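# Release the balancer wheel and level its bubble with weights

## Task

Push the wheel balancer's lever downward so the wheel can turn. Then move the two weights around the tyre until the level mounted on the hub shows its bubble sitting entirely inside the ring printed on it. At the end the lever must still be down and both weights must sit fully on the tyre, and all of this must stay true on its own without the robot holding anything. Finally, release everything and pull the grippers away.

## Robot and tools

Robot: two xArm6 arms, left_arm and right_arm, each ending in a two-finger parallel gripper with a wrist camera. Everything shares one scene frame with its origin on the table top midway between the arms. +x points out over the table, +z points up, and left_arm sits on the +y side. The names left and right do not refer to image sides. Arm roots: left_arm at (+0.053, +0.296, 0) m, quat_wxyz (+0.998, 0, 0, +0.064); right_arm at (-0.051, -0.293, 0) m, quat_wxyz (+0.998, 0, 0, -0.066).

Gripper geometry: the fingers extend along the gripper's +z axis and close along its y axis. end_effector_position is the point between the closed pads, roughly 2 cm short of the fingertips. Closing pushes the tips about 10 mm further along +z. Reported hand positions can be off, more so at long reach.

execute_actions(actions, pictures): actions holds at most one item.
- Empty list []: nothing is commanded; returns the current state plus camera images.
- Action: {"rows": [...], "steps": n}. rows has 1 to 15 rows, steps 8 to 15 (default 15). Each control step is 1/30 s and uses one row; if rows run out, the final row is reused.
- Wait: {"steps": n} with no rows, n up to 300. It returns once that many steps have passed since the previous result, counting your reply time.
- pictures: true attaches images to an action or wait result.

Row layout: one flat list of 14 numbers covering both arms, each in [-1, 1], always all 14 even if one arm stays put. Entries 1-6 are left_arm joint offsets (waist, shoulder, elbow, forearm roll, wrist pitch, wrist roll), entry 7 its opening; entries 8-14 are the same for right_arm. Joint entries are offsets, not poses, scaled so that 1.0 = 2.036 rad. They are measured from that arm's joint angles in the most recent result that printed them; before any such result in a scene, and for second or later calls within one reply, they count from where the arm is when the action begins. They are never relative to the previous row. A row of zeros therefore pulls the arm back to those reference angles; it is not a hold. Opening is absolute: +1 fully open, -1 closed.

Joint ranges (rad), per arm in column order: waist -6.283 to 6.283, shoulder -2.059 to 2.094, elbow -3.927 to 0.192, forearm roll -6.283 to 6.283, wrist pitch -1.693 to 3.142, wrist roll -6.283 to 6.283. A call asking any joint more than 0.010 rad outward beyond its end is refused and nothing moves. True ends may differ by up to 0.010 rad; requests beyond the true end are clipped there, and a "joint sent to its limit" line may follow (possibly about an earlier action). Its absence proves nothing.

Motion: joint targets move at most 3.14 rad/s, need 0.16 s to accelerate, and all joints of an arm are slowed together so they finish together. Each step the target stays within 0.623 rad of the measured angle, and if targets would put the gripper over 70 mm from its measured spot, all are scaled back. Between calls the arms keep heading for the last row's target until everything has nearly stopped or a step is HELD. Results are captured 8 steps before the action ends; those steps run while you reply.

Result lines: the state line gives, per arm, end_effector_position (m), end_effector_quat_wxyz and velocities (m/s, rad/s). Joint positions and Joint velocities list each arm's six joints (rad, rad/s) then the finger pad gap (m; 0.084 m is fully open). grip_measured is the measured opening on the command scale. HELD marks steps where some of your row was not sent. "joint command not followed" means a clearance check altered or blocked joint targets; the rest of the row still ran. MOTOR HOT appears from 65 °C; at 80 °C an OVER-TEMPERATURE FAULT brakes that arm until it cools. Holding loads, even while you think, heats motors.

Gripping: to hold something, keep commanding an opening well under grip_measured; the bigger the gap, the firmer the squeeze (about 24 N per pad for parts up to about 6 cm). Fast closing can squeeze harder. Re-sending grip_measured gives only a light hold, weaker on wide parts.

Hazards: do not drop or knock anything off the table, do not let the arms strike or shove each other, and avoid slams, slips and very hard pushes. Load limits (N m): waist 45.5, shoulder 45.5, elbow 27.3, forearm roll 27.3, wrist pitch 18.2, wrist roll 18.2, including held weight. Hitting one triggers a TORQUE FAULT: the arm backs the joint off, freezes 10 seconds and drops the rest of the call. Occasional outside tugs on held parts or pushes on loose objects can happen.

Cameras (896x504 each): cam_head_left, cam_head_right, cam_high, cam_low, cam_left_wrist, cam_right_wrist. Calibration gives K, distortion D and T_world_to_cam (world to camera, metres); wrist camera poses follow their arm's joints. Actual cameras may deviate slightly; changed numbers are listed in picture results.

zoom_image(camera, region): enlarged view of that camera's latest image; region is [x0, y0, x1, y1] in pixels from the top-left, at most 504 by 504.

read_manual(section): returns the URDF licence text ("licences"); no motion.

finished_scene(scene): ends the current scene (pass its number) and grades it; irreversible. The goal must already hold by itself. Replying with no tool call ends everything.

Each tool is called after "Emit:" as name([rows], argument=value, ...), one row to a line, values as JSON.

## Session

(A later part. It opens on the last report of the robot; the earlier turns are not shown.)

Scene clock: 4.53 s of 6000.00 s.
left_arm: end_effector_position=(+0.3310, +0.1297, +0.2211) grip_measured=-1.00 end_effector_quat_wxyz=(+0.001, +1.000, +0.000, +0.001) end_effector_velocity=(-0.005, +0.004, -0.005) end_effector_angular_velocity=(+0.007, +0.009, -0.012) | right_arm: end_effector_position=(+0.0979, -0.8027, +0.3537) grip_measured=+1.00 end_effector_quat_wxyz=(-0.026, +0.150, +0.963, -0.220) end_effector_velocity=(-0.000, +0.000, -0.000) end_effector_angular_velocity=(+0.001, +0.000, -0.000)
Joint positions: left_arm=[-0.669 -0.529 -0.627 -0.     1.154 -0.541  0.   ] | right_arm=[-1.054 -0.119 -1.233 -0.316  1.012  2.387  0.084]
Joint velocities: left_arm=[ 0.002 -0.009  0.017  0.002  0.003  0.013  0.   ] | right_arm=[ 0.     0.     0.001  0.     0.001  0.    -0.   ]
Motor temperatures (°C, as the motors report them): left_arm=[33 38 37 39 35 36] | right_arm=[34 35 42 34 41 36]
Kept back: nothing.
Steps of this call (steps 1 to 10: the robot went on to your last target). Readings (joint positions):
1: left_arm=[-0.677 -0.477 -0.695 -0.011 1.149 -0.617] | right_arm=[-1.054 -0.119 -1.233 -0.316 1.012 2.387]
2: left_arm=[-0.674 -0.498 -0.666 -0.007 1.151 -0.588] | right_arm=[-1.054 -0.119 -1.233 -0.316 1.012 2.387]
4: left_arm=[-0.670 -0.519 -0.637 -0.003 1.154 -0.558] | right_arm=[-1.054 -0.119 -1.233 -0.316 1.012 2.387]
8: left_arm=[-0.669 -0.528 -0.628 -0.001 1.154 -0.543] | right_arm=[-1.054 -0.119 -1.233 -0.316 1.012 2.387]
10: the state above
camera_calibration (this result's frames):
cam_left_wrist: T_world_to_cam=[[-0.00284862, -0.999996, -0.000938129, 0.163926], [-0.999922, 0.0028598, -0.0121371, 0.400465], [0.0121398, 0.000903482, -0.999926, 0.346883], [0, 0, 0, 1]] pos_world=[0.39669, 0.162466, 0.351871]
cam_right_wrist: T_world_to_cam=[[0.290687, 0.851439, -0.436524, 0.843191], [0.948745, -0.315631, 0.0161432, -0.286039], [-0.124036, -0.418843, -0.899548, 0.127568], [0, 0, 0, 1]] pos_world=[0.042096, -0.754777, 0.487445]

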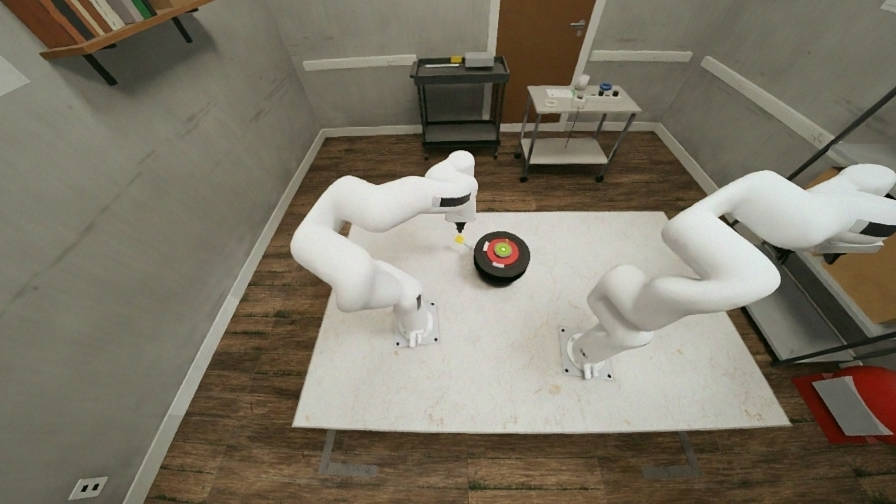

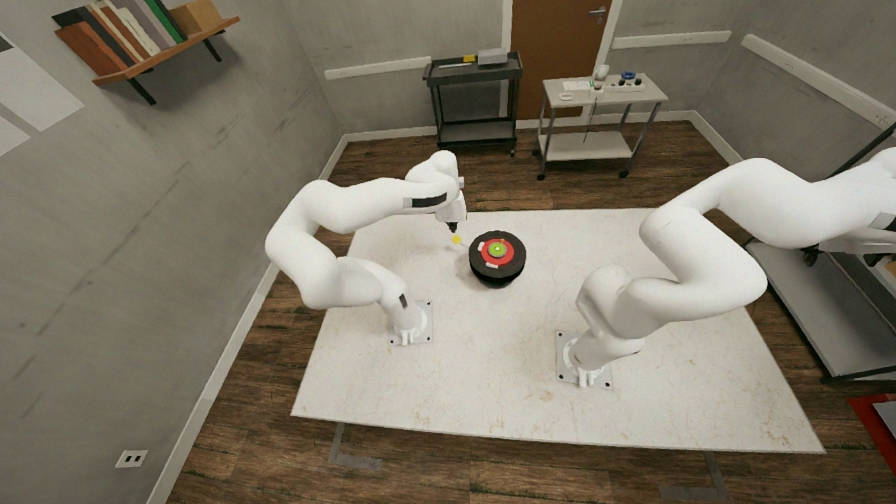

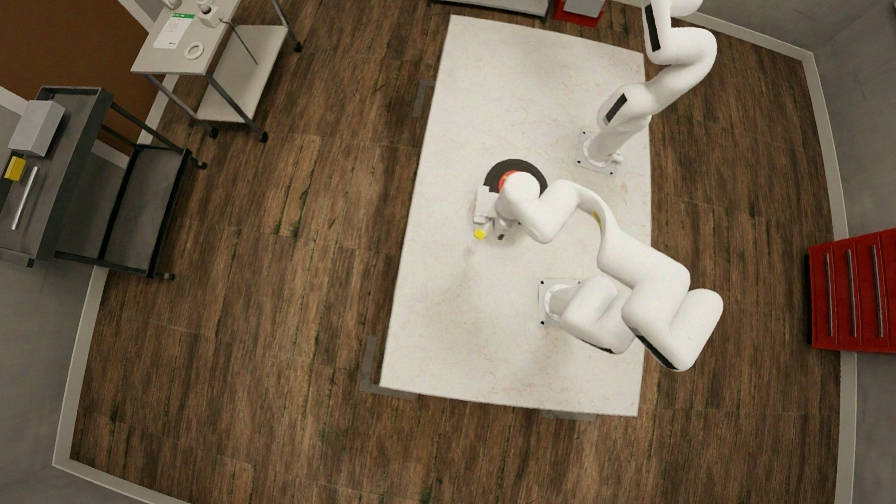

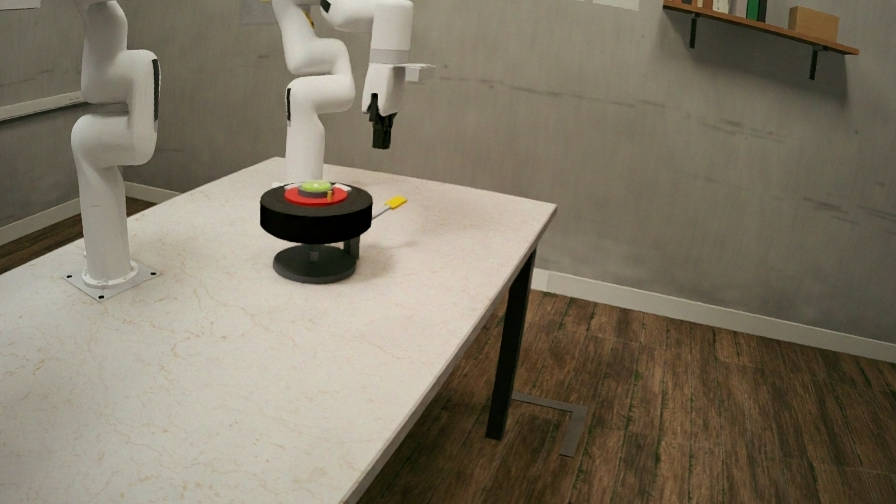

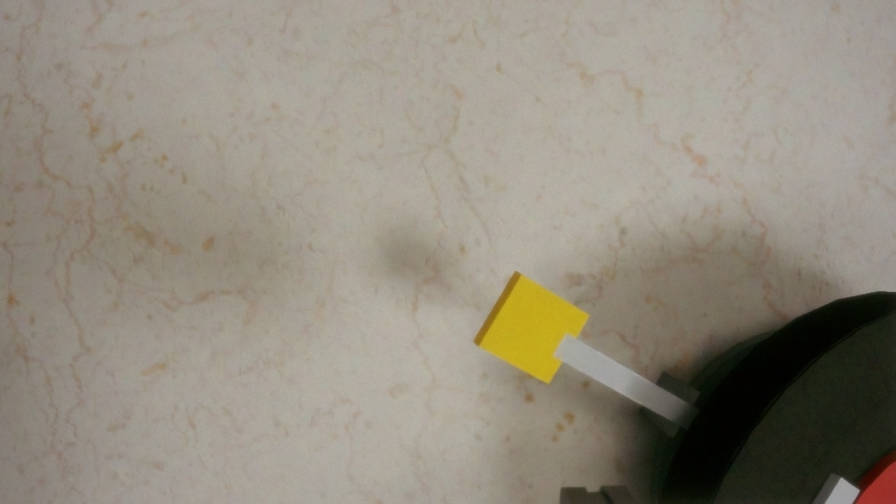

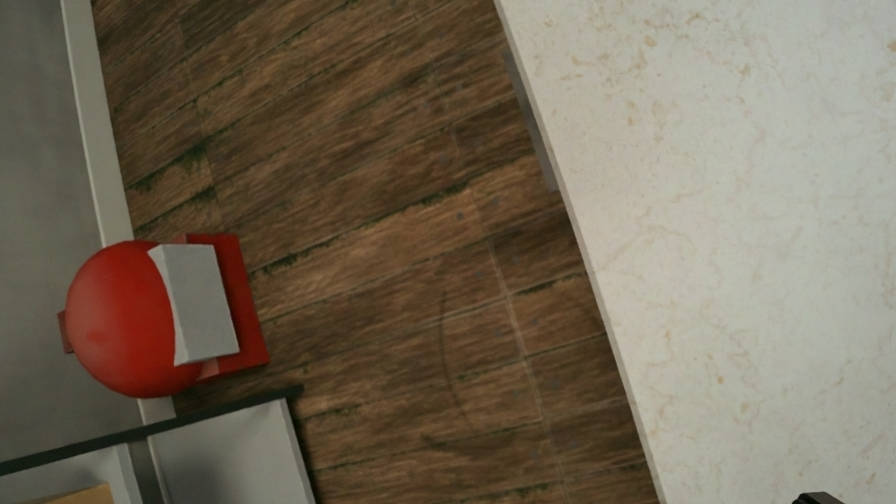

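Emit:
execute_actions([
  {"rows":[[0.034,0.121,0.022,0,-0.142,0.034,-1,0,0,0,0,0,0,1]],"steps":10},
])

Emit:
execute_actions([
  {"steps":12},
])

Emit:
execute_actions([
  {"rows":[[0,0.006,0.002,0,-0.008,0,-1,0,0,0,0,0,0,1],[0,0.011,0.005,0,-0.016,0,-1,0,0,0,0,0,0,1],[0,0.017,0.007,0,-0.024,0,-1,0,0,0,0,0,0,1],[0,0.022,0.010,0,-0.032,0,-1,0,0,0,0,0,0,1],[0,0.028,0.012,0,-0.040,0,-1,0,0,0,0,0,0,1],[0,0.034,0.015,0,-0.048,0,-1,0,0,0,0,0,0,1],[0,0.039,0.017,0,-0.056,0,-1,0,0,0,0,0,0,1],[0,0.045,0.020,0,-0.065,0,-1,0,0,0,0,0,0,1],[0,0.050,0.022,0,-0.073,0,-1,0,0,0,0,0,0,1],[0,0.056,0.025,0,-0.081,0,-1,0,0,0,0,0,0,1],[0,0.062,0.027,0,-0.089,0,-1,0,0,0,0,0,0,1],[0,0.067,0.030,0,-0.097,0,-1,0,0,0,0,0,0,1],[0,0.073,0.032,0,-0.105,0,-1,0,0,0,0,0,0,1],[0,0.078,0.035,0,-0.113,0,-1,0,0,0,0,0,0,1],[0,0.084,0.037,0,-0.121,0,-1,0,0,0,0,0,0,1]]},
])

Emit:
execute_actions([
  {"steps":20},
], pictures=true)

Scene clock: 5.93 s of 6000.00 s.
left_arm: end_effector_position=(+0.3313, +0.1301, +0.2198) grip_measured=-1.00 end_effector_quat_wxyz=(+0.001, +1.000, -0.000, +0.001) end_effector_velocity=(+0.060, -0.016, -0.038) end_effector_angular_velocity=(-0.050, -0.080, -0.008) | right_arm: end_effector_position=(+0.0979, -0.8027, +0.3537) grip_measured=+1.00 end_effector_quat_wxyz=(-0.026, +0.150, +0.963, -0.220) end_effector_velocity=(-0.000, +0.001, -0.001) end_effector_angular_velocity=(+0.002, +0.001, -0.000)
Joint positions: left_arm=[-0.667 -0.528 -0.624 -0.     1.15  -0.539  0.   ] | right_arm=[-1.054 -0.119 -1.233 -0.316  1.012  2.387  0.084]
Joint velocities: left_arm=[ 0.055  0.176  0.004 -0.002 -0.274  0.064  0.   ] | right_arm=[ 0.    -0.     0.001  0.     0.001  0.     0.   ]
Motor temperatures (°C, as the motors report them): left_arm=[33 38 37 39 35 36] | right_arm=[34 35 43 34 41 36]
Steps of this call (steps 1 to 30: the robot went on to your last target; steps 31 to 40: nothing new was sent; steps 41 to 42: the first 2 steps of this action). Readings (joint positions):
41: left_arm=[-0.668 -0.530 -0.624 -0.000 1.154 -0.540] | right_arm=[-1.054 -0.119 -1.233 -0.316 1.012 2.387]
42: the state above

Scene clock: 6.33 s of 6000.00 s.
left_arm: end_effector_position=(+0.3729, +0.1332, +0.1415) grip_measured=-1.00 end_effector_quat_wxyz=(+0.000, +1.000, +0.001, +0.000) end_effector_velocity=(+0.023, -0.009, +0.012) end_effector_angular_velocity=(-0.035, -0.067, -0.005) | right_arm: end_effector_position=(+0.0979, -0.8027, +0.3537) grip_measured=+1.00 end_effector_quat_wxyz=(-0.026, +0.150, +0.963, -0.220) end_effector_velocity=(+0.000, +0.000, +0.000) end_effector_angular_velocity=(-0.000, -0.002, -0.001)
Joint positions: left_arm=[-0.6   -0.285 -0.583 -0.     0.868 -0.473  0.   ] | right_arm=[-1.054 -0.119 -1.233 -0.316  1.012  2.387  0.084]
Joint velocities: left_arm=[ 0.006  0.008 -0.028 -0.001 -0.056  0.012  0.   ] | right_arm=[ 0.    -0.    -0.001  0.001  0.     0.001 -0.   ]
Motor temperatures (°C, as the motors report them): left_arm=[33 38 37 39 35 36] | right_arm=[34 35 43 34 41 36]
Kept back: nothing.
Steps of this call (steps 1 to 8: the last 8 steps of your previous action; steps 9 to 12: the robot went on to your last target). Readings (joint positions):
1: left_arm=[-0.664 -0.516 -0.623 -0.000 1.133 -0.535] | right_arm=[-1.054 -0.119 -1.233 -0.316 1.012 2.387]
2: left_arm=[-0.657 -0.491 -0.621 -0.000 1.101 -0.527] | right_arm=[-1.054 -0.119 -1.233 -0.316 1.012 2.387]
4: left_arm=[-0.635 -0.411 -0.607 -0.000 1.011 -0.506] | right_arm=[-1.054 -0.119 -1.233 -0.316 1.012 2.387]
8: left_arm=[-0.604 -0.298 -0.579 -0.000 0.891 -0.478] | right_arm=[-1.054 -0.119 -1.233 -0.316 1.012 2.387]
12: the state above

Scene clock: 6.57 s of 6000.00 s.
left_arm: end_effector_position=(+0.3748, +0.1322, +0.1247) grip_measured=-1.00 end_effector_quat_wxyz=(+0.001, +1.000, +0.000, +0.001) end_effector_velocity=(-0.002, +0.002, -0.145) end_effector_angular_velocity=(+0.022, +0.038, -0.001) | right_arm: end_effector_position=(+0.0979, -0.8027, +0.3537) grip_measured=+1.00 end_effector_quat_wxyz=(-0.026, +0.150, +0.963, -0.220) end_effector_velocity=(-0.000, +0.000, -0.001) end_effector_angular_velocity=(+0.001, +0.002, +0.001)
Joint positions: left_arm=[-0.6   -0.245 -0.566 -0.     0.809 -0.473  0.   ] | right_arm=[-1.054 -0.119 -1.233 -0.316  1.012  2.387  0.084]
Joint velocities: left_arm=[ 0.     0.331  0.156  0.003 -0.444 -0.001  0.   ] | right_arm=[ 0.     0.     0.001 -0.001 -0.    -0.    -0.   ]
Motor temperatures (°C, as the motors report them): left_arm=[33 38 37 39 35 36] | right_arm=[34 35 43 34 41 36]
Steps of this call (steps 1 to 7: the first 7 steps of this action). Readings (joint positions):
1: left_arm=[-0.600 -0.285 -0.584 -0.000 0.867 -0.472] | right_arm=[-1.054 -0.119 -1.233 -0.316 1.012 2.387]
2: left_arm=[-0.600 -0.284 -0.583 -0.000 0.863 -0.472] | right_arm=[-1.054 -0.119 -1.233 -0.316 1.012 2.387]
4: left_arm=[-0.600 -0.274 -0.580 -0.000 0.848 -0.473] | right_arm=[-1.054 -0.119 -1.233 -0.316 1.012 2.387]
7: the state above

Scene clock: 7.23 s of 6000.00 s.
left_arm: end_effector_position=(+0.3737, +0.1329, +0.0715) grip_measured=-1.00 end_effector_quat_wxyz=(+0.000, +1.000, +0.001, +0.001) end_effector_velocity=(-0.002, +0.001, -0.003) end_effector_angular_velocity=(+0.003, +0.005, -0.001) | right_arm: end_effector_position=(+0.0979, -0.8027, +0.3537) grip_measured=+1.00 end_effector_quat_wxyz=(-0.026, +0.150, +0.963, -0.220) end_effector_velocity=(+0.000, +0.000, -0.000) end_effector_angular_velocity=(+0.001, -0.001, -0.000)
Joint positions: left_arm=[-0.6   -0.115 -0.508 -0.     0.622 -0.473  0.   ] | right_arm=[-1.054 -0.119 -1.233 -0.316  1.012  2.387  0.084]
Joint velocities: left_arm=[-0.001  0.004  0.005  0.    -0.003 -0.     0.   ] | right_arm=[ 0.     0.    -0.     0.001 -0.    -0.    -0.   ]
Motor temperatures (°C, as the motors report them): left_arm=[33 38 38 39 35 36] | right_arm=[34 35 43 34 41 36]
Kept back: nothing.
Steps of this call (steps 1 to 8: the last 8 steps of your previous action; steps 9 to 20: the robot went on to your last target). Readings (joint positions):
1: left_arm=[-0.600 -0.234 -0.561 -0.000 0.793 -0.473] | right_arm=[-1.054 -0.119 -1.233 -0.316 1.012 2.387]
2: left_arm=[-0.600 -0.223 -0.556 -0.000 0.778 -0.473] | right_arm=[-1.054 -0.119 -1.233 -0.316 1.012 2.387]
4: left_arm=[-0.600 -0.200 -0.546 -0.000 0.745 -0.473] | right_arm=[-1.054 -0.119 -1.233 -0.316 1.012 2.387]
8: left_arm=[-0.600 -0.154 -0.525 -0.000 0.679 -0.473] | right_arm=[-1.054 -0.119 -1.233 -0.316 1.012 2.387]
20: the state above
camera_calibration (this result's frames):
cam_left_wrist: T_world_to_cam=[[-0.00258561, -0.999996, -0.00150372, 0.166982], [-0.999929, 0.00260289, -0.0116101, 0.441325], [0.011614, 0.00147359, -0.999931, 0.196923], [0, 0, 0, 1]] pos_world=[0.439439, 0.165543, 0.202284]
cam_right_wrist: T_world_to_cam=[[0.290687, 0.851439, -0.436524, 0.843191], [0.948745, -0.315631, 0.0161433, -0.286039], [-0.124036, -0.418843, -0.899548, 0.127568], [0, 0, 0, 1]] pos_world=[0.042096, -0.754777, 0.487445]

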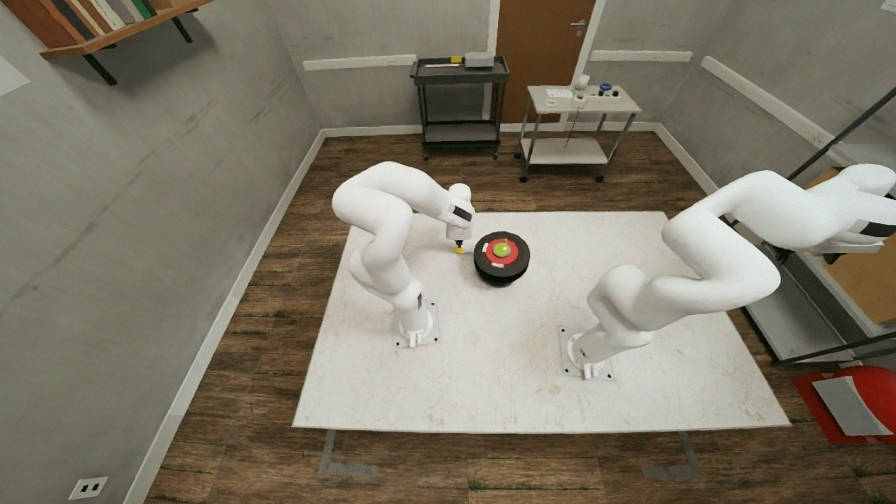

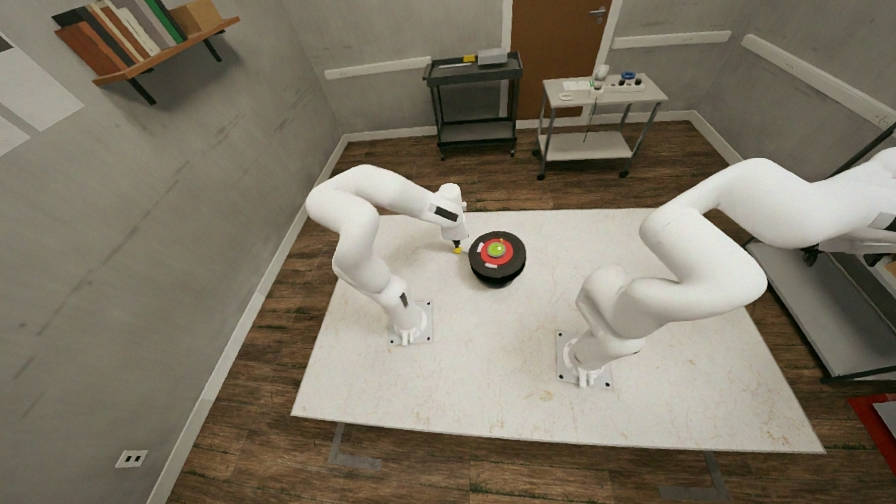

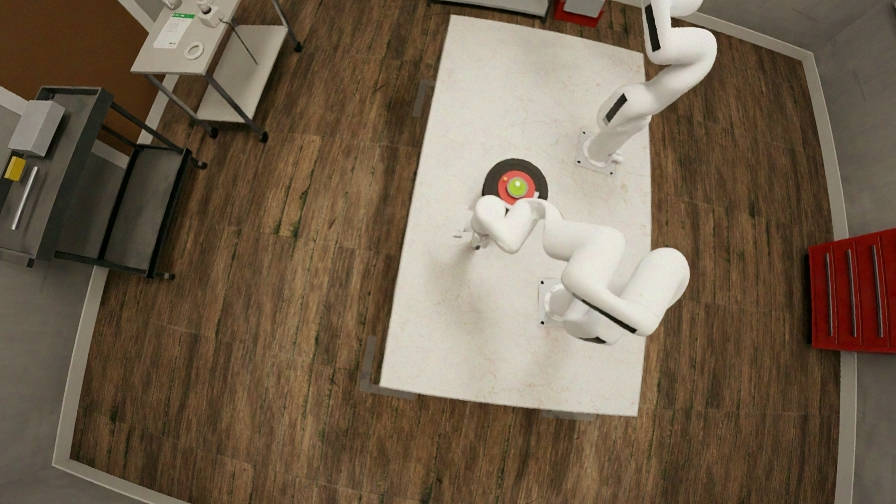

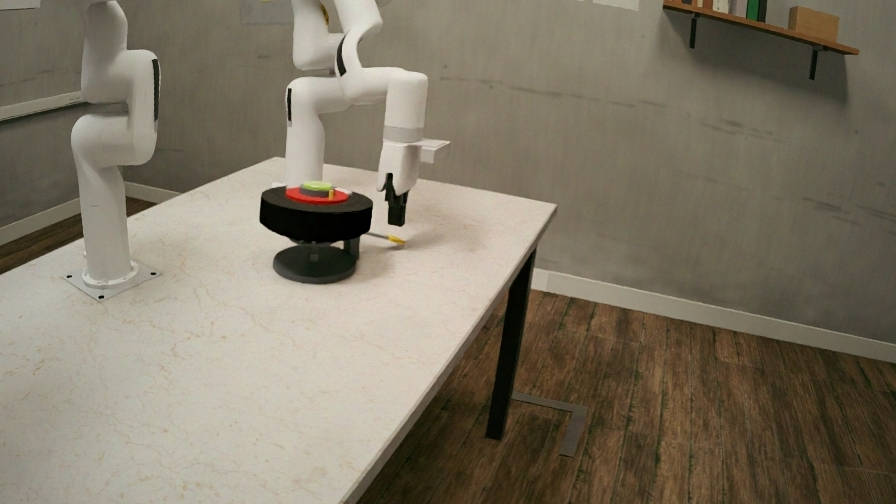

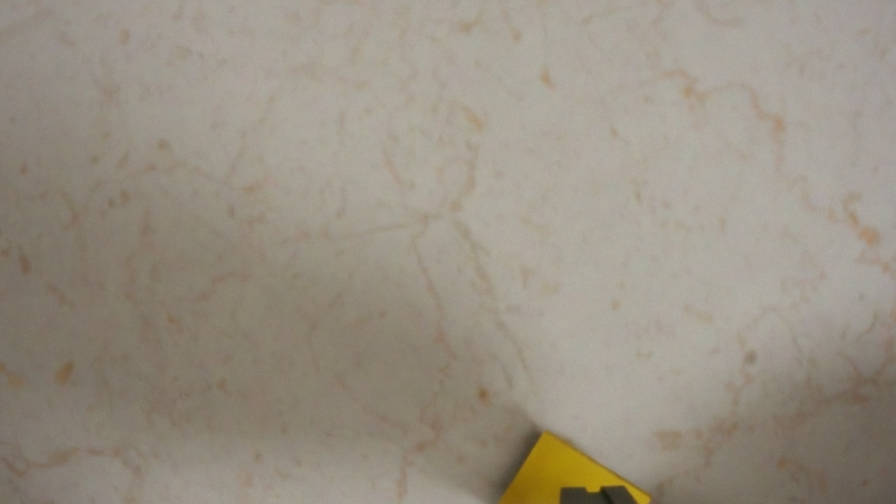

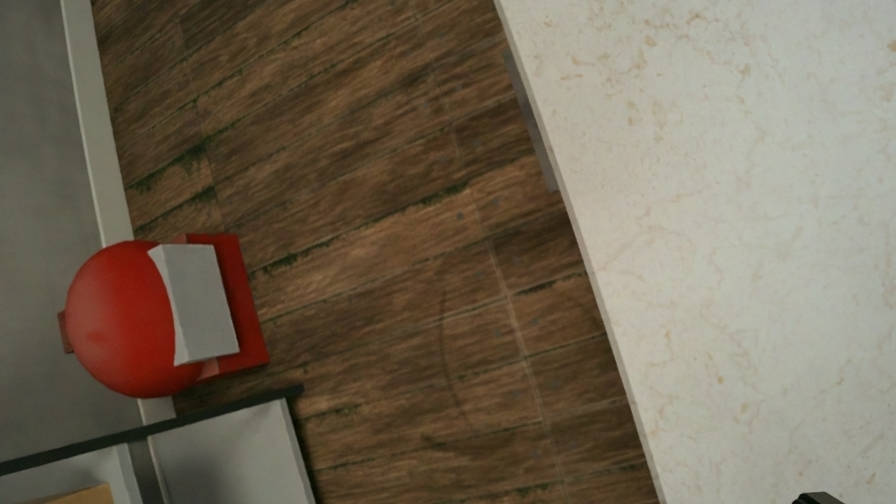

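Emit:
execute_actions([
  {"rows":[[0,-0.128,-0.086,0,0.215,0,-1,0,0,0,0,0,0,1],[0,-0.128,-0.086,0,0.215,0,-1,0,0,0,0,0,0,1],[0,-0.128,-0.086,0,0.215,0,-1,0,0,0,0,0,0,1],[0,-0.128,-0.086,0,0.215,0,-1,0,0,0,0,0,0,1],[0,-0.128,-0.086,0,0.215,0,-1,0,0,0,0,0,0,1],[0,-0.128,-0.086,0,0.215,0,-1,0,0,0,0,0,0,1],[0,-0.128,-0.086,0,0.215,0,-1,0,0,0,0,0,0,1],[0,-0.128,-0.086,0,0.215,0,-1,0,0,0,0,0,0,1],[0,-0.128,-0.086,0,0.215,0,-1,0,0,0,0,0,0,1],[0,-0.128,-0.086,0,0.215,0,-1,0,0,0,0,0,0,1],[-0.152,-0.128,-0.086,0,0.215,0.792,0.35,0,0,0,0,0,0,1]]},
])

Emit:
execute_actions([
  {"steps":40},
], pictures=true)

Scene clock: 8.30 s of 6000.00 s.
left_arm: end_effector_position=(+0.3792, +0.1300, +0.1265) grip_measured=-1.00 end_effector_quat_wxyz=(+0.000, +1.000, +0.001, -0.000) end_effector_velocity=(+0.066, -0.033, +0.474) end_effector_angular_velocity=(-0.096, -0.186, +0.002) | right_arm: end_effector_position=(+0.0979, -0.8027, +0.3537) grip_measured=+1.00 end_effector_quat_wxyz=(-0.026, +0.150, +0.963, -0.220) end_effector_velocity=(-0.000, +0.000, +0.000) end_effector_angular_velocity=(-0.001, +0.001, +0.000)
Joint positions: left_arm=[-0.6   -0.23  -0.586 -0.     0.816 -0.473  0.   ] | right_arm=[-1.054 -0.119 -1.233 -0.316  1.012  2.387  0.084]
Joint velocities: left_arm=[ 0.002 -0.883 -0.667 -0.001  1.34   0.001  0.   ] | right_arm=[ 0.    -0.001  0.    -0.001  0.    -0.    -0.   ]
Motor temperatures (°C, as the motors report them): left_arm=[33 38 38 39 35 36] | right_arm=[34 35 43 34 41 36]
Steps of this call (steps 1 to 15: the robot went on to your last target; steps 16 to 25: nothing new was sent; steps 26 to 32: the first 7 steps of this action). Readings (joint positions):
26: left_arm=[-0.600 -0.114 -0.508 -0.000 0.622 -0.473] | right_arm=[-1.054 -0.119 -1.233 -0.316 1.012 2.387]
27: left_arm=[-0.600 -0.116 -0.509 -0.000 0.627 -0.473] | right_arm=[-1.054 -0.119 -1.233 -0.316 1.012 2.387]
29: left_arm=[-0.600 -0.141 -0.523 -0.000 0.676 -0.473] | right_arm=[-1.054 -0.119 -1.233 -0.316 1.012 2.387]
32: the state above

Scene clock: 9.63 s of 6000.00 s.
left_arm: end_effector_position=(+0.3074, +0.0444, +0.1996) grip_measured=+0.34 end_effector_quat_wxyz=(-0.000, -0.573, +0.819, +0.000) end_effector_velocity=(-0.000, -0.001, +0.000) end_effector_angular_velocity=(-0.001, -0.001, -0.003) | right_arm: end_effector_position=(+0.0979, -0.8027, +0.3537) grip_measured=+1.00 end_effector_quat_wxyz=(-0.026, +0.150, +0.963, -0.220) end_effector_velocity=(+0.000, -0.000, +0.000) end_effector_angular_velocity=(-0.001, -0.001, +0.000)
Joint positions: left_arm=[-0.909 -0.376 -0.683 -0.     1.06   1.139  0.059] | right_arm=[-1.054 -0.119 -1.233 -0.316  1.012  2.387  0.084]
Joint velocities: left_arm=[-0.002 -0.001 -0.    -0.    -0.001  0.001 -0.   ] | right_arm=[ 0.     0.001 -0.001  0.    -0.001  0.     0.   ]
Motor temperatures (°C, as the motors report them): left_arm=[33 38 38 39 35 36] | right_arm=[34 35 44 34 41 36]
Kept back: nothing.
Steps of this call (steps 1 to 8: the last 8 steps of your previous action; steps 9 to 40: the robot went on to your last target). Readings (joint positions):
1: left_arm=[-0.600 -0.258 -0.607 -0.000 0.861 -0.473] | right_arm=[-1.054 -0.119 -1.233 -0.316 1.012 2.387]
2: left_arm=[-0.600 -0.285 -0.625 -0.000 0.905 -0.473] | right_arm=[-1.054 -0.119 -1.233 -0.316 1.012 2.387]
4: left_arm=[-0.600 -0.334 -0.657 -0.000 0.985 -0.473] | right_arm=[-1.054 -0.119 -1.233 -0.316 1.012 2.387]
8: left_arm=[-0.648 -0.363 -0.676 -0.000 1.038 -0.370] | right_arm=[-1.054 -0.119 -1.233 -0.316 1.012 2.387]
40: the state above
camera_calibration (this result's frames):
cam_left_wrist: T_world_to_cam=[[-0.938243, 0.345974, -0.00141159, 0.306342], [0.345969, 0.938186, -0.010573, -0.0787214], [-0.00233364, -0.0104084, -0.999943, 0.330673], [0, 0, 0, 1]] pos_world=[0.31543, -0.0286894, 0.330255]
cam_right_wrist: T_world_to_cam=[[0.290687, 0.851439, -0.436524, 0.843191], [0.948744, -0.315632, 0.0161433, -0.286039], [-0.124036, -0.418842, -0.899548, 0.127569], [0, 0, 0, 1]] pos_world=[0.042096, -0.754777, 0.487445]

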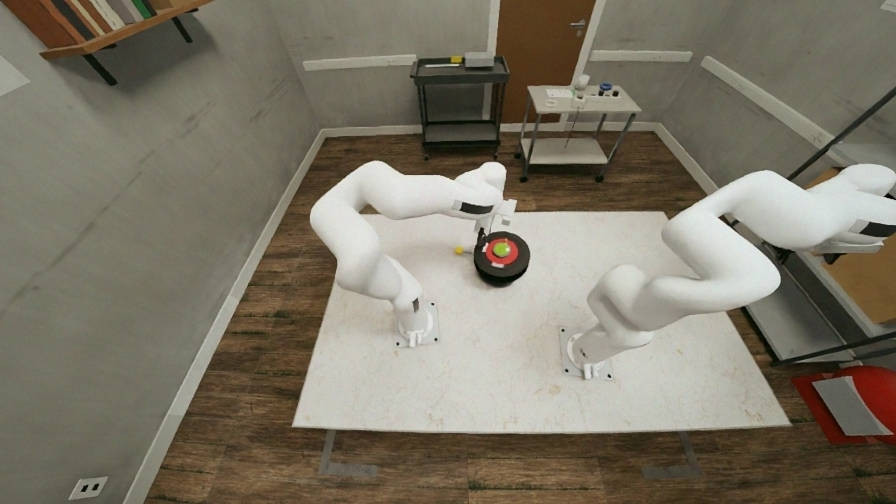

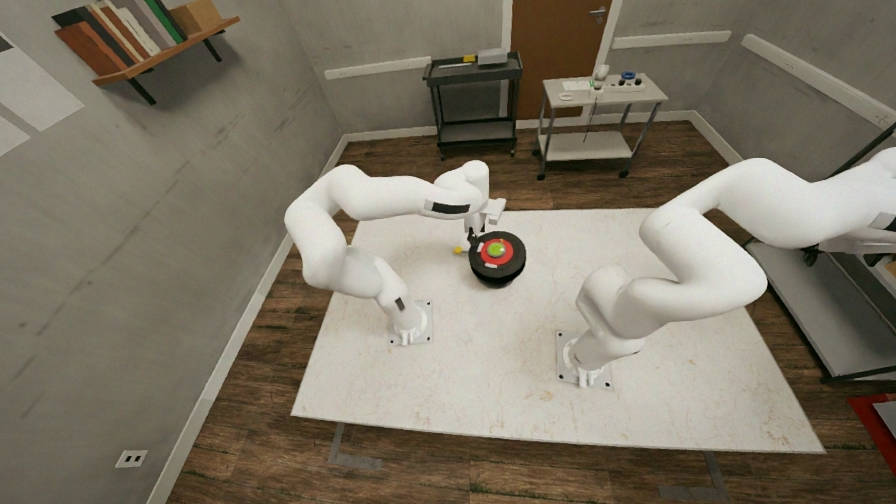

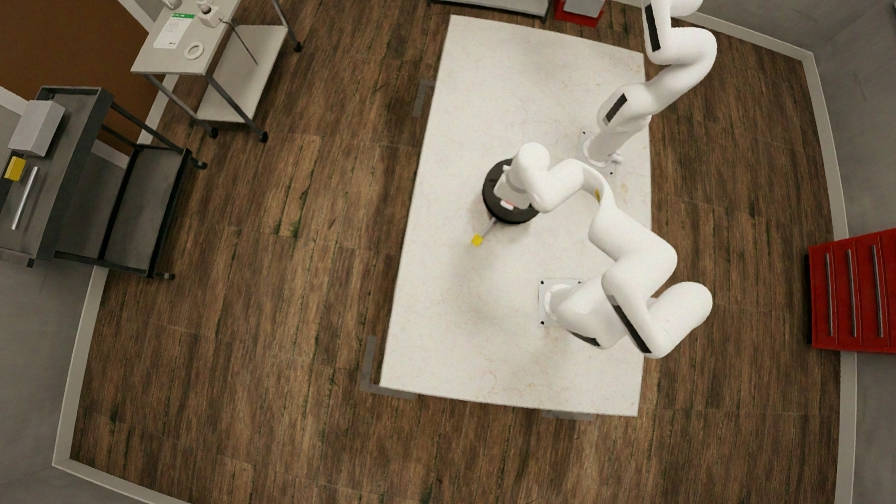

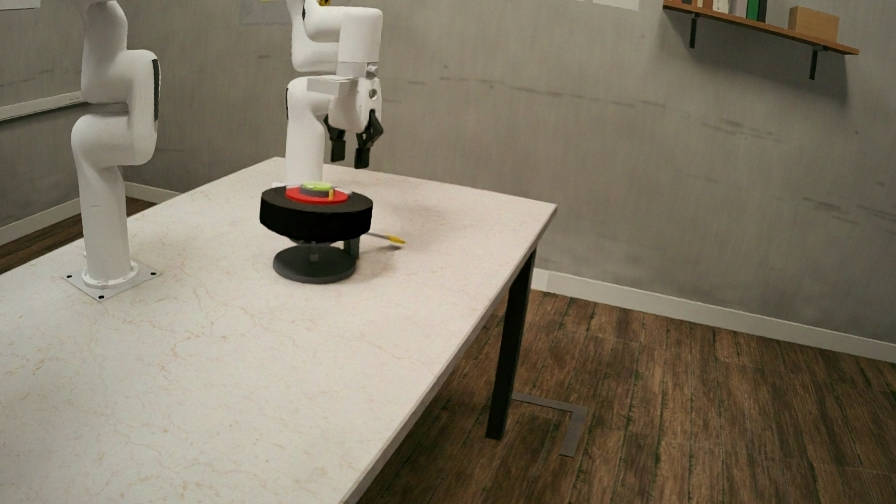

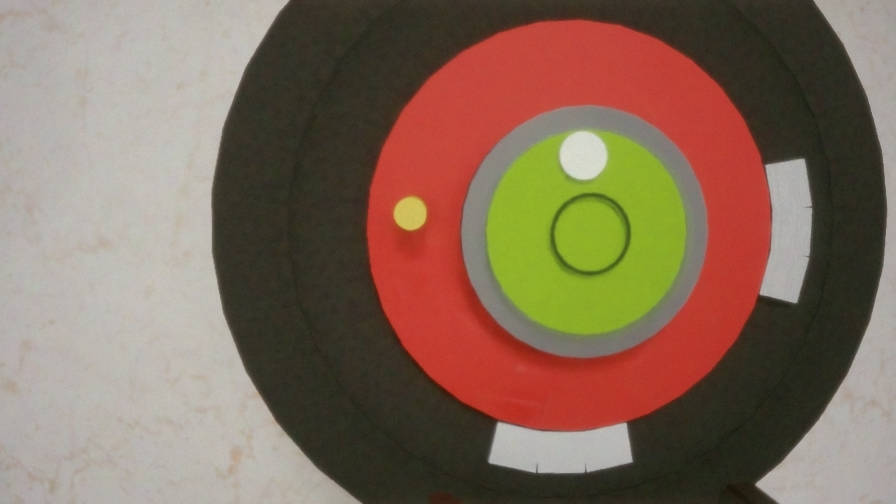

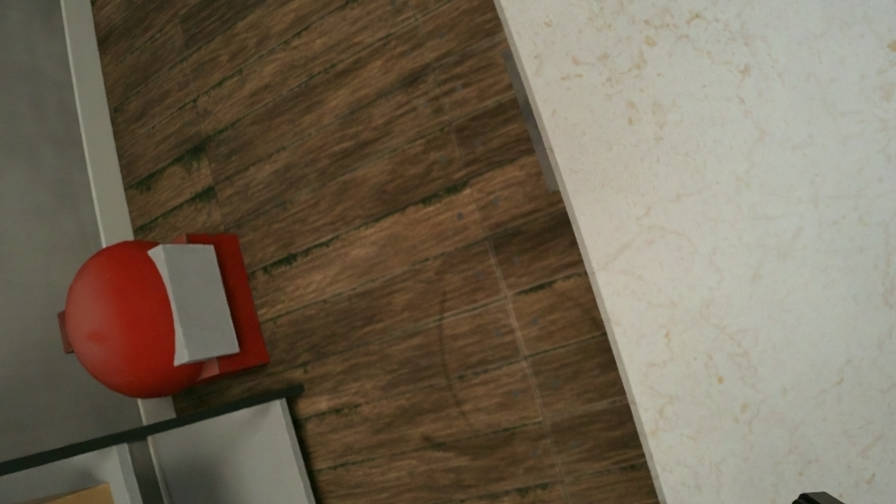

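Emit:
execute_actions([
  {"rows":[[0,0.004,0.004,0,-0.008,0,0.35,0,0,0,0,0,0,1],[0,0.007,0.008,0,-0.015,0,0.35,0,0,0,0,0,0,1],[0,0.011,0.013,0,-0.024,0,0.35,0,0,0,0,0,0,1],[0,0.014,0.017,0,-0.031,0,0.35,0,0,0,0,0,0,1],[0,0.018,0.021,0,-0.039,0,0.35,0,0,0,0,0,0,1],[0,0.021,0.025,0,-0.046,0,0.35,0,0,0,0,0,0,1],[0,0.024,0.028,0,-0.052,0,0.35,0,0,0,0,0,0,1],[0,0.026,0.031,0,-0.057,0,0.35,0,0,0,0,0,0,1],[0,0.028,0.033,0,-0.061,0,0.35,0,0,0,0,0,0,1],[0,0.030,0.035,0,-0.065,0,0.35,0,0,0,0,0,0,1],[0,0.032,0.037,0,-0.069,0,0.35,0,0,0,0,0,0,1],[0,0.033,0.039,0,-0.072,0,0.35,0,0,0,0,0,0,1],[0,0.034,0.041,0,-0.075,0,0.35,0,0,0,0,0,0,1],[0,0.035,0.042,0,-0.077,0,0.35,0,0,0,0,0,0,1],[0,0.036,0.043,0,-0.079,0,0.35,0,0,0,0,0,0,1]]},
])

Emit:
execute_actions([
  {"steps":18},
])

Emit:
execute_actions([
  {"rows":[[0,0,0,0,0,0,0.25,0,0,0,0,0,0,1],[0,0,0,0,0,0,0.15,0,0,0,0,0,0,1],[0,0,0,0,0,0,0.08,0,0,0,0,0,0,1],[0,0,0,0,0,0,0.02,0,0,0,0,0,0,1],[0,0,0,0,0,0,-0.04,0,0,0,0,0,0,1],[0,0,0,0,0,0,-0.1,0,0,0,0,0,0,1],[0,0,0,0,0,0,-0.16,0,0,0,0,0,0,1],[0,0,0,0,0,0,-0.22,0,0,0,0,0,0,1],[0,0,0,0,0,0,-0.3,0,0,0,0,0,0,1],[0,0,0,0,0,0,-0.4,0,0,0,0,0,0,1]]},
])

Emit:
execute_actions([
  {"rows":[[0,-0.003,-0.003,0,0.006,0,-0.4,0,0,0,0,0,0,1],[0,-0.006,-0.006,0,0.012,0,-0.4,0,0,0,0,0,0,1],[0,-0.009,-0.01,0,0.019,0,-0.4,0,0,0,0,0,0,1],[0,-0.012,-0.014,0,0.026,0,-0.4,0,0,0,0,0,0,1],[0,-0.015,-0.018,0,0.033,0,-0.4,0,0,0,0,0,0,1],[0,-0.018,-0.021,0,0.039,0,-0.4,0,0,0,0,0,0,1],[0,-0.022,-0.025,0,0.047,0,-0.4,0,0,0,0,0,0,1]],"steps":10},
])

Emit:
execute_actions([
  {"steps":70},
], pictures=true)

Scene clock: 11.30 s of 6000.00 s.
left_arm: end_effector_position=(+0.3082, +0.0436, +0.1816) grip_measured=+0.34 end_effector_quat_wxyz=(-0.000, -0.573, +0.819, +0.000) end_effector_velocity=(-0.004, +0.004, -0.145) end_effector_angular_velocity=(+0.027, +0.027, +0.003) | right_arm: end_effector_position=(+0.0979, -0.8027, +0.3537) grip_measured=+1.00 end_effector_quat_wxyz=(-0.026, +0.150, +0.963, -0.220) end_effector_velocity=(-0.000, -0.000, -0.000) end_effector_angular_velocity=(+0.000, +0.000, +0.000)
Joint positions: left_arm=[-0.909 -0.349 -0.652 -0.     1.002  1.139  0.059] | right_arm=[-1.054 -0.119 -1.233 -0.316  1.012  2.387  0.084]
Joint velocities: left_arm=[ 0.001  0.207  0.253  0.    -0.421 -0.002 -0.   ] | right_arm=[-0.  0. -0.  0.  0. -0.  0.]
Motor temperatures (°C, as the motors report them): left_arm=[33 38 38 39 35 36] | right_arm=[34 35 44 34 41 36]
Steps of this call (steps 1 to 15: the robot went on to your last target; steps 16 to 43: nothing new was sent; steps 44 to 50: the first 7 steps of this action). Readings (joint positions):
44: left_arm=[-0.909 -0.376 -0.683 -0.000 1.060 1.140] | right_arm=[-1.054 -0.119 -1.233 -0.316 1.012 2.387]
45: left_arm=[-0.909 -0.375 -0.683 -0.000 1.057 1.139] | right_arm=[-1.054 -0.119 -1.233 -0.316 1.012 2.387]
47: left_arm=[-0.909 -0.368 -0.675 -0.000 1.041 1.139] | right_arm=[-1.054 -0.119 -1.233 -0.316 1.012 2.387]
50: the state above

Scene clock: 11.90 s of 6000.00 s.
left_arm: end_effector_position=(+0.3079, +0.0439, +0.1505) grip_measured=+0.34 end_effector_quat_wxyz=(-0.000, -0.573, +0.819, +0.000) end_effector_velocity=(-0.000, +0.001, -0.001) end_effector_angular_velocity=(+0.001, +0.001, +0.000) | right_arm: end_effector_position=(+0.0979, -0.8027, +0.3537) grip_measured=+1.00 end_effector_quat_wxyz=(-0.026, +0.150, +0.963, -0.220) end_effector_velocity=(-0.001, +0.000, -0.000) end_effector_angular_velocity=(-0.000, +0.004, +0.001)
Joint positions: left_arm=[-0.909 -0.303 -0.596 -0.     0.899  1.139  0.059] | right_arm=[-1.054 -0.119 -1.233 -0.316  1.012  2.387  0.084]
Joint velocities: left_arm=[ 0.     0.001  0.003  0.    -0.003  0.     0.   ] | right_arm=[-0.    -0.001  0.001 -0.004  0.    -0.001  0.   ]
Motor temperatures (°C, as the motors report them): left_arm=[33 38 38 39 35 36] | right_arm=[34 35 44 34 41 36]
Kept back: nothing.
Steps of this call (steps 1 to 8: the last 8 steps of your previous action; steps 9 to 18: the robot went on to your last target). Readings (joint positions):
1: left_arm=[-0.909 -0.342 -0.644 -0.000 0.988 1.139] | right_arm=[-1.054 -0.119 -1.233 -0.316 1.012 2.387]
2: left_arm=[-0.909 -0.336 -0.636 -0.000 0.975 1.139] | right_arm=[-1.054 -0.119 -1.233 -0.316 1.012 2.387]
4: left_arm=[-0.909 -0.325 -0.623 -0.000 0.951 1.139] | right_arm=[-1.054 -0.119 -1.233 -0.316 1.012 2.387]
8: left_arm=[-0.909 -0.310 -0.606 -0.000 0.917 1.139] | right_arm=[-1.054 -0.119 -1.233 -0.316 1.012 2.387]
18: the state above

Scene clock: 12.13 s of 6000.00 s.
left_arm: end_effector_position=(+0.3084, +0.0435, +0.1511) grip_measured=-0.08 end_effector_quat_wxyz=(+0.000, -0.573, +0.819, -0.001) end_effector_velocity=(+0.001, +0.000, +0.001) end_effector_angular_velocity=(+0.000, -0.001, +0.000) | right_arm: end_effector_position=(+0.0979, -0.8027, +0.3537) grip_measured=+1.00 end_effector_quat_wxyz=(-0.026, +0.150, +0.963, -0.220) end_effector_velocity=(-0.000, -0.000, +0.000) end_effector_angular_velocity=(-0.001, -0.001, -0.000)
Joint positions: left_arm=[-0.909 -0.303 -0.597 -0.     0.899  1.139  0.041] | right_arm=[-1.054 -0.119 -1.233 -0.316  1.012  2.387  0.084]
Joint velocities: left_arm=[ 0.001 -0.003 -0.002  0.002  0.004 -0.    -0.035] | right_arm=[-0.001 -0.     0.     0.    -0.001  0.     0.   ]
Motor temperatures (°C, as the motors report them): left_arm=[33 38 38 39 35 36] | right_arm=[34 35 44 34 41 36]
Steps of this call (steps 1 to 7: the first 7 steps of this action). Readings (joint positions):
1: left_arm=[-0.909 -0.303 -0.596 -0.000 0.899 1.139] | right_arm=[-1.054 -0.119 -1.233 -0.316 1.012 2.387]
2: left_arm=[-0.909 -0.303 -0.596 -0.000 0.899 1.139] | right_arm=[-1.054 -0.119 -1.233 -0.316 1.012 2.387]
4: left_arm=[-0.909 -0.303 -0.597 -0.000 0.899 1.139] | right_arm=[-1.054 -0.119 -1.233 -0.316 1.012 2.387]
7: the state above

Scene clock: 12.47 s of 6000.00 s.
left_arm: end_effector_position=(+0.3081, +0.0437, +0.1514) grip_measured=-0.09 end_effector_quat_wxyz=(-0.000, -0.573, +0.819, -0.000) end_effector_velocity=(-0.010, +0.007, +0.018) end_effector_angular_velocity=(+0.028, +0.033, -0.002) | right_arm: end_effector_position=(+0.0979, -0.8027, +0.3537) grip_measured=+1.00 end_effector_quat_wxyz=(-0.026, +0.150, +0.963, -0.220) end_effector_velocity=(+0.000, +0.000, +0.000) end_effector_angular_velocity=(+0.000, -0.002, -0.000)
Joint positions: left_arm=[-0.909 -0.304 -0.598 -0.     0.901  1.139  0.04 ] | right_arm=[-1.054 -0.119 -1.233 -0.316  1.012  2.387  0.084]
Joint velocities: left_arm=[-0.004 -0.04  -0.031 -0.004  0.115 -0.    -0.002] | right_arm=[-0.    -0.001  0.001  0.002 -0.001 -0.     0.   ]
Motor temperatures (°C, as the motors report them): left_arm=[33 38 38 39 35 36] | right_arm=[34 35 45 34 41 36]
Steps of this call (steps 1 to 8: the last 8 steps of your previous action; steps 9 to 10: the first 2 steps of this action, its rows measured from where the robot was after step 8). Readings (joint positions):
8: left_arm=[-0.909 -0.303 -0.597 -0.000 0.899 1.139] | right_arm=[-1.054 -0.119 -1.233 -0.316 1.012 2.387]
9: left_arm=[-0.909 -0.303 -0.597 -0.000 0.899 1.139] | right_arm=[-1.054 -0.119 -1.233 -0.316 1.012 2.387]
10: the state above

Scene clock: 14.80 s of 6000.00 s.
left_arm: end_effector_position=(+0.3085, +0.0434, +0.1802) grip_measured=-0.42 end_effector_quat_wxyz=(+0.000, -0.573, +0.819, -0.001) end_effector_velocity=(-0.001, -0.001, -0.001) end_effector_angular_velocity=(+0.001, +0.001, -0.002) | right_arm: end_effector_position=(+0.0979, -0.8027, +0.3537) grip_measured=+1.00 end_effector_quat_wxyz=(-0.026, +0.150, +0.963, -0.220) end_effector_velocity=(+0.000, +0.000, -0.000) end_effector_angular_velocity=(+0.001, -0.001, -0.001)
Joint positions: left_arm=[-0.909 -0.348 -0.648 -0.     0.994  1.139  0.026] | right_arm=[-1.054 -0.119 -1.233 -0.316  1.012  2.387  0.084]
Joint velocities: left_arm=[-0.003  0.001  0.     0.    -0.001 -0.001  0.   ] | right_arm=[-0.     0.     0.001  0.001  0.    -0.     0.   ]
Motor temperatures (°C, as the motors report them): left_arm=[33 38 39 39 35 36] | right_arm=[34 35 45 34 41 36]
Kept back: nothing.
Steps of this call (steps 1 to 8: the last 8 steps of your previous action; steps 9 to 30: the robot went on to your last target; steps 31 to 70: nothing new was sent). Readings (joint positions):
1: left_arm=[-0.909 -0.306 -0.599 -0.000 0.907 1.139] | right_arm=[-1.054 -0.119 -1.233 -0.316 1.012 2.387]
2: left_arm=[-0.910 -0.309 -0.602 -0.001 0.915 1.139] | right_arm=[-1.054 -0.119 -1.233 -0.316 1.012 2.387]
4: left_arm=[-0.910 -0.319 -0.614 -0.001 0.936 1.139] | right_arm=[-1.054 -0.119 -1.233 -0.316 1.012 2.387]
8: left_arm=[-0.909 -0.342 -0.642 -0.000 0.980 1.139] | right_arm=[-1.054 -0.119 -1.233 -0.316 1.012 2.387]
70: the state above
All arms were judged still, so your last target was given up. Only a new action makes them travel on or press farther. Fingers that are still opening or closing keep moving.
camera_calibration (this result's frames):
cam_left_wrist: T_world_to_cam=[[-0.938298, 0.34581, -0.00359141, 0.308154], [0.345829, 0.938228, -0.011427, -0.0781966], [-0.000582027, -0.011964, -0.999928, 0.3108], [0, 0, 0, 1]] pos_world=[0.316363, -0.0294781, 0.310991]
cam_right_wrist: T_world_to_cam=[[0.290687, 0.851439, -0.436524, 0.843191], [0.948745, -0.315631, 0.016143, -0.286038], [-0.124036, -0.418842, -0.899548, 0.127569], [0, 0, 0, 1]] pos_world=[0.042096, -0.754777, 0.487445]

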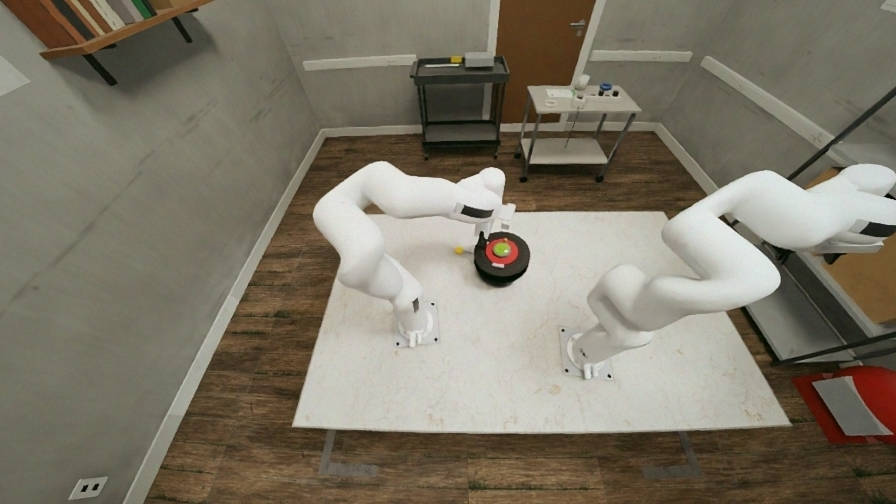

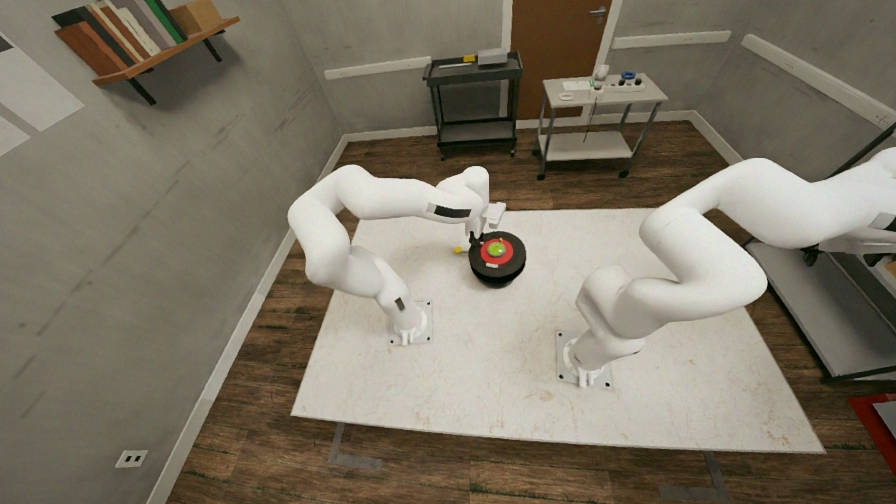

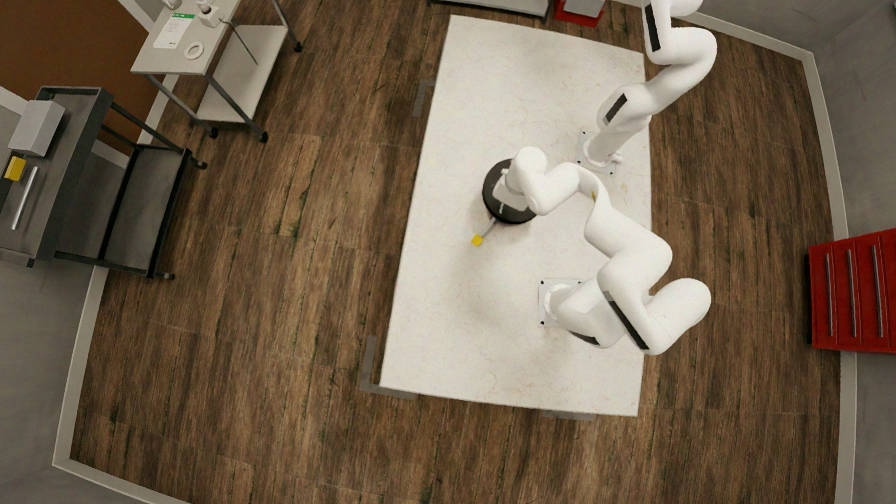

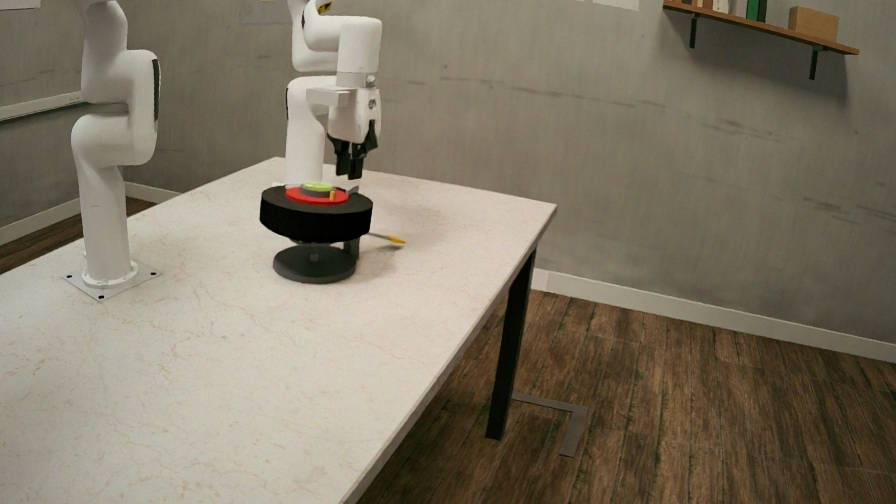

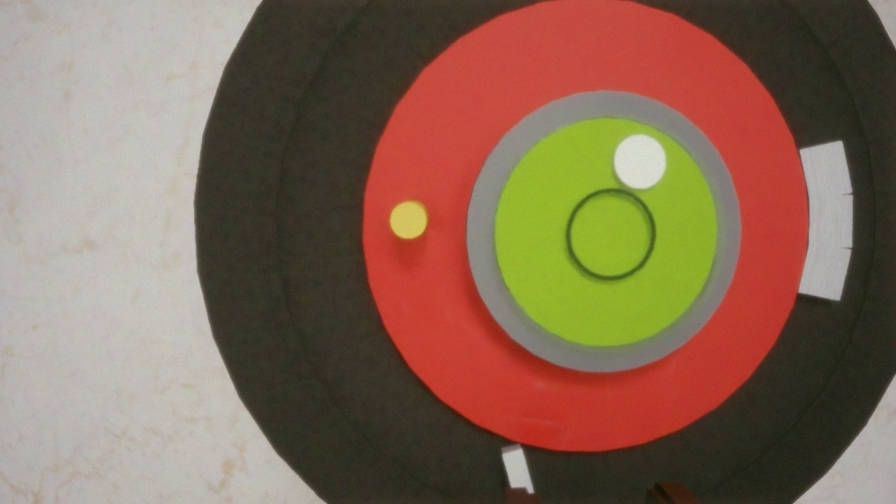

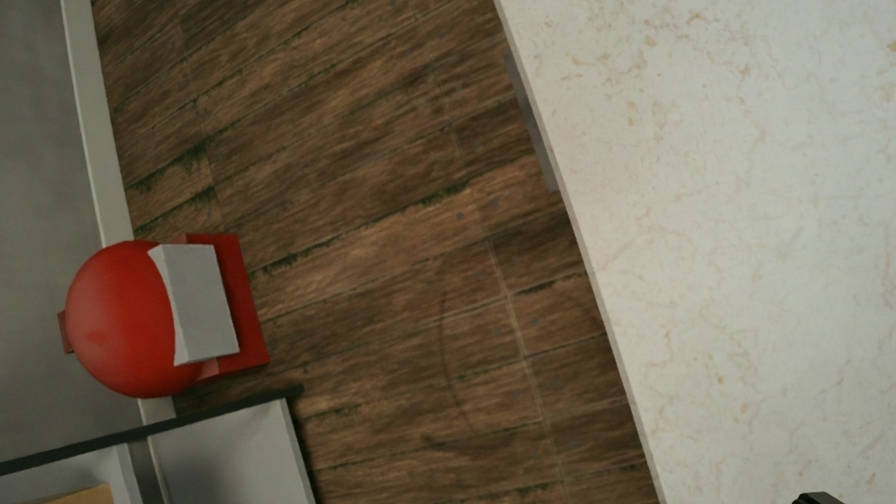

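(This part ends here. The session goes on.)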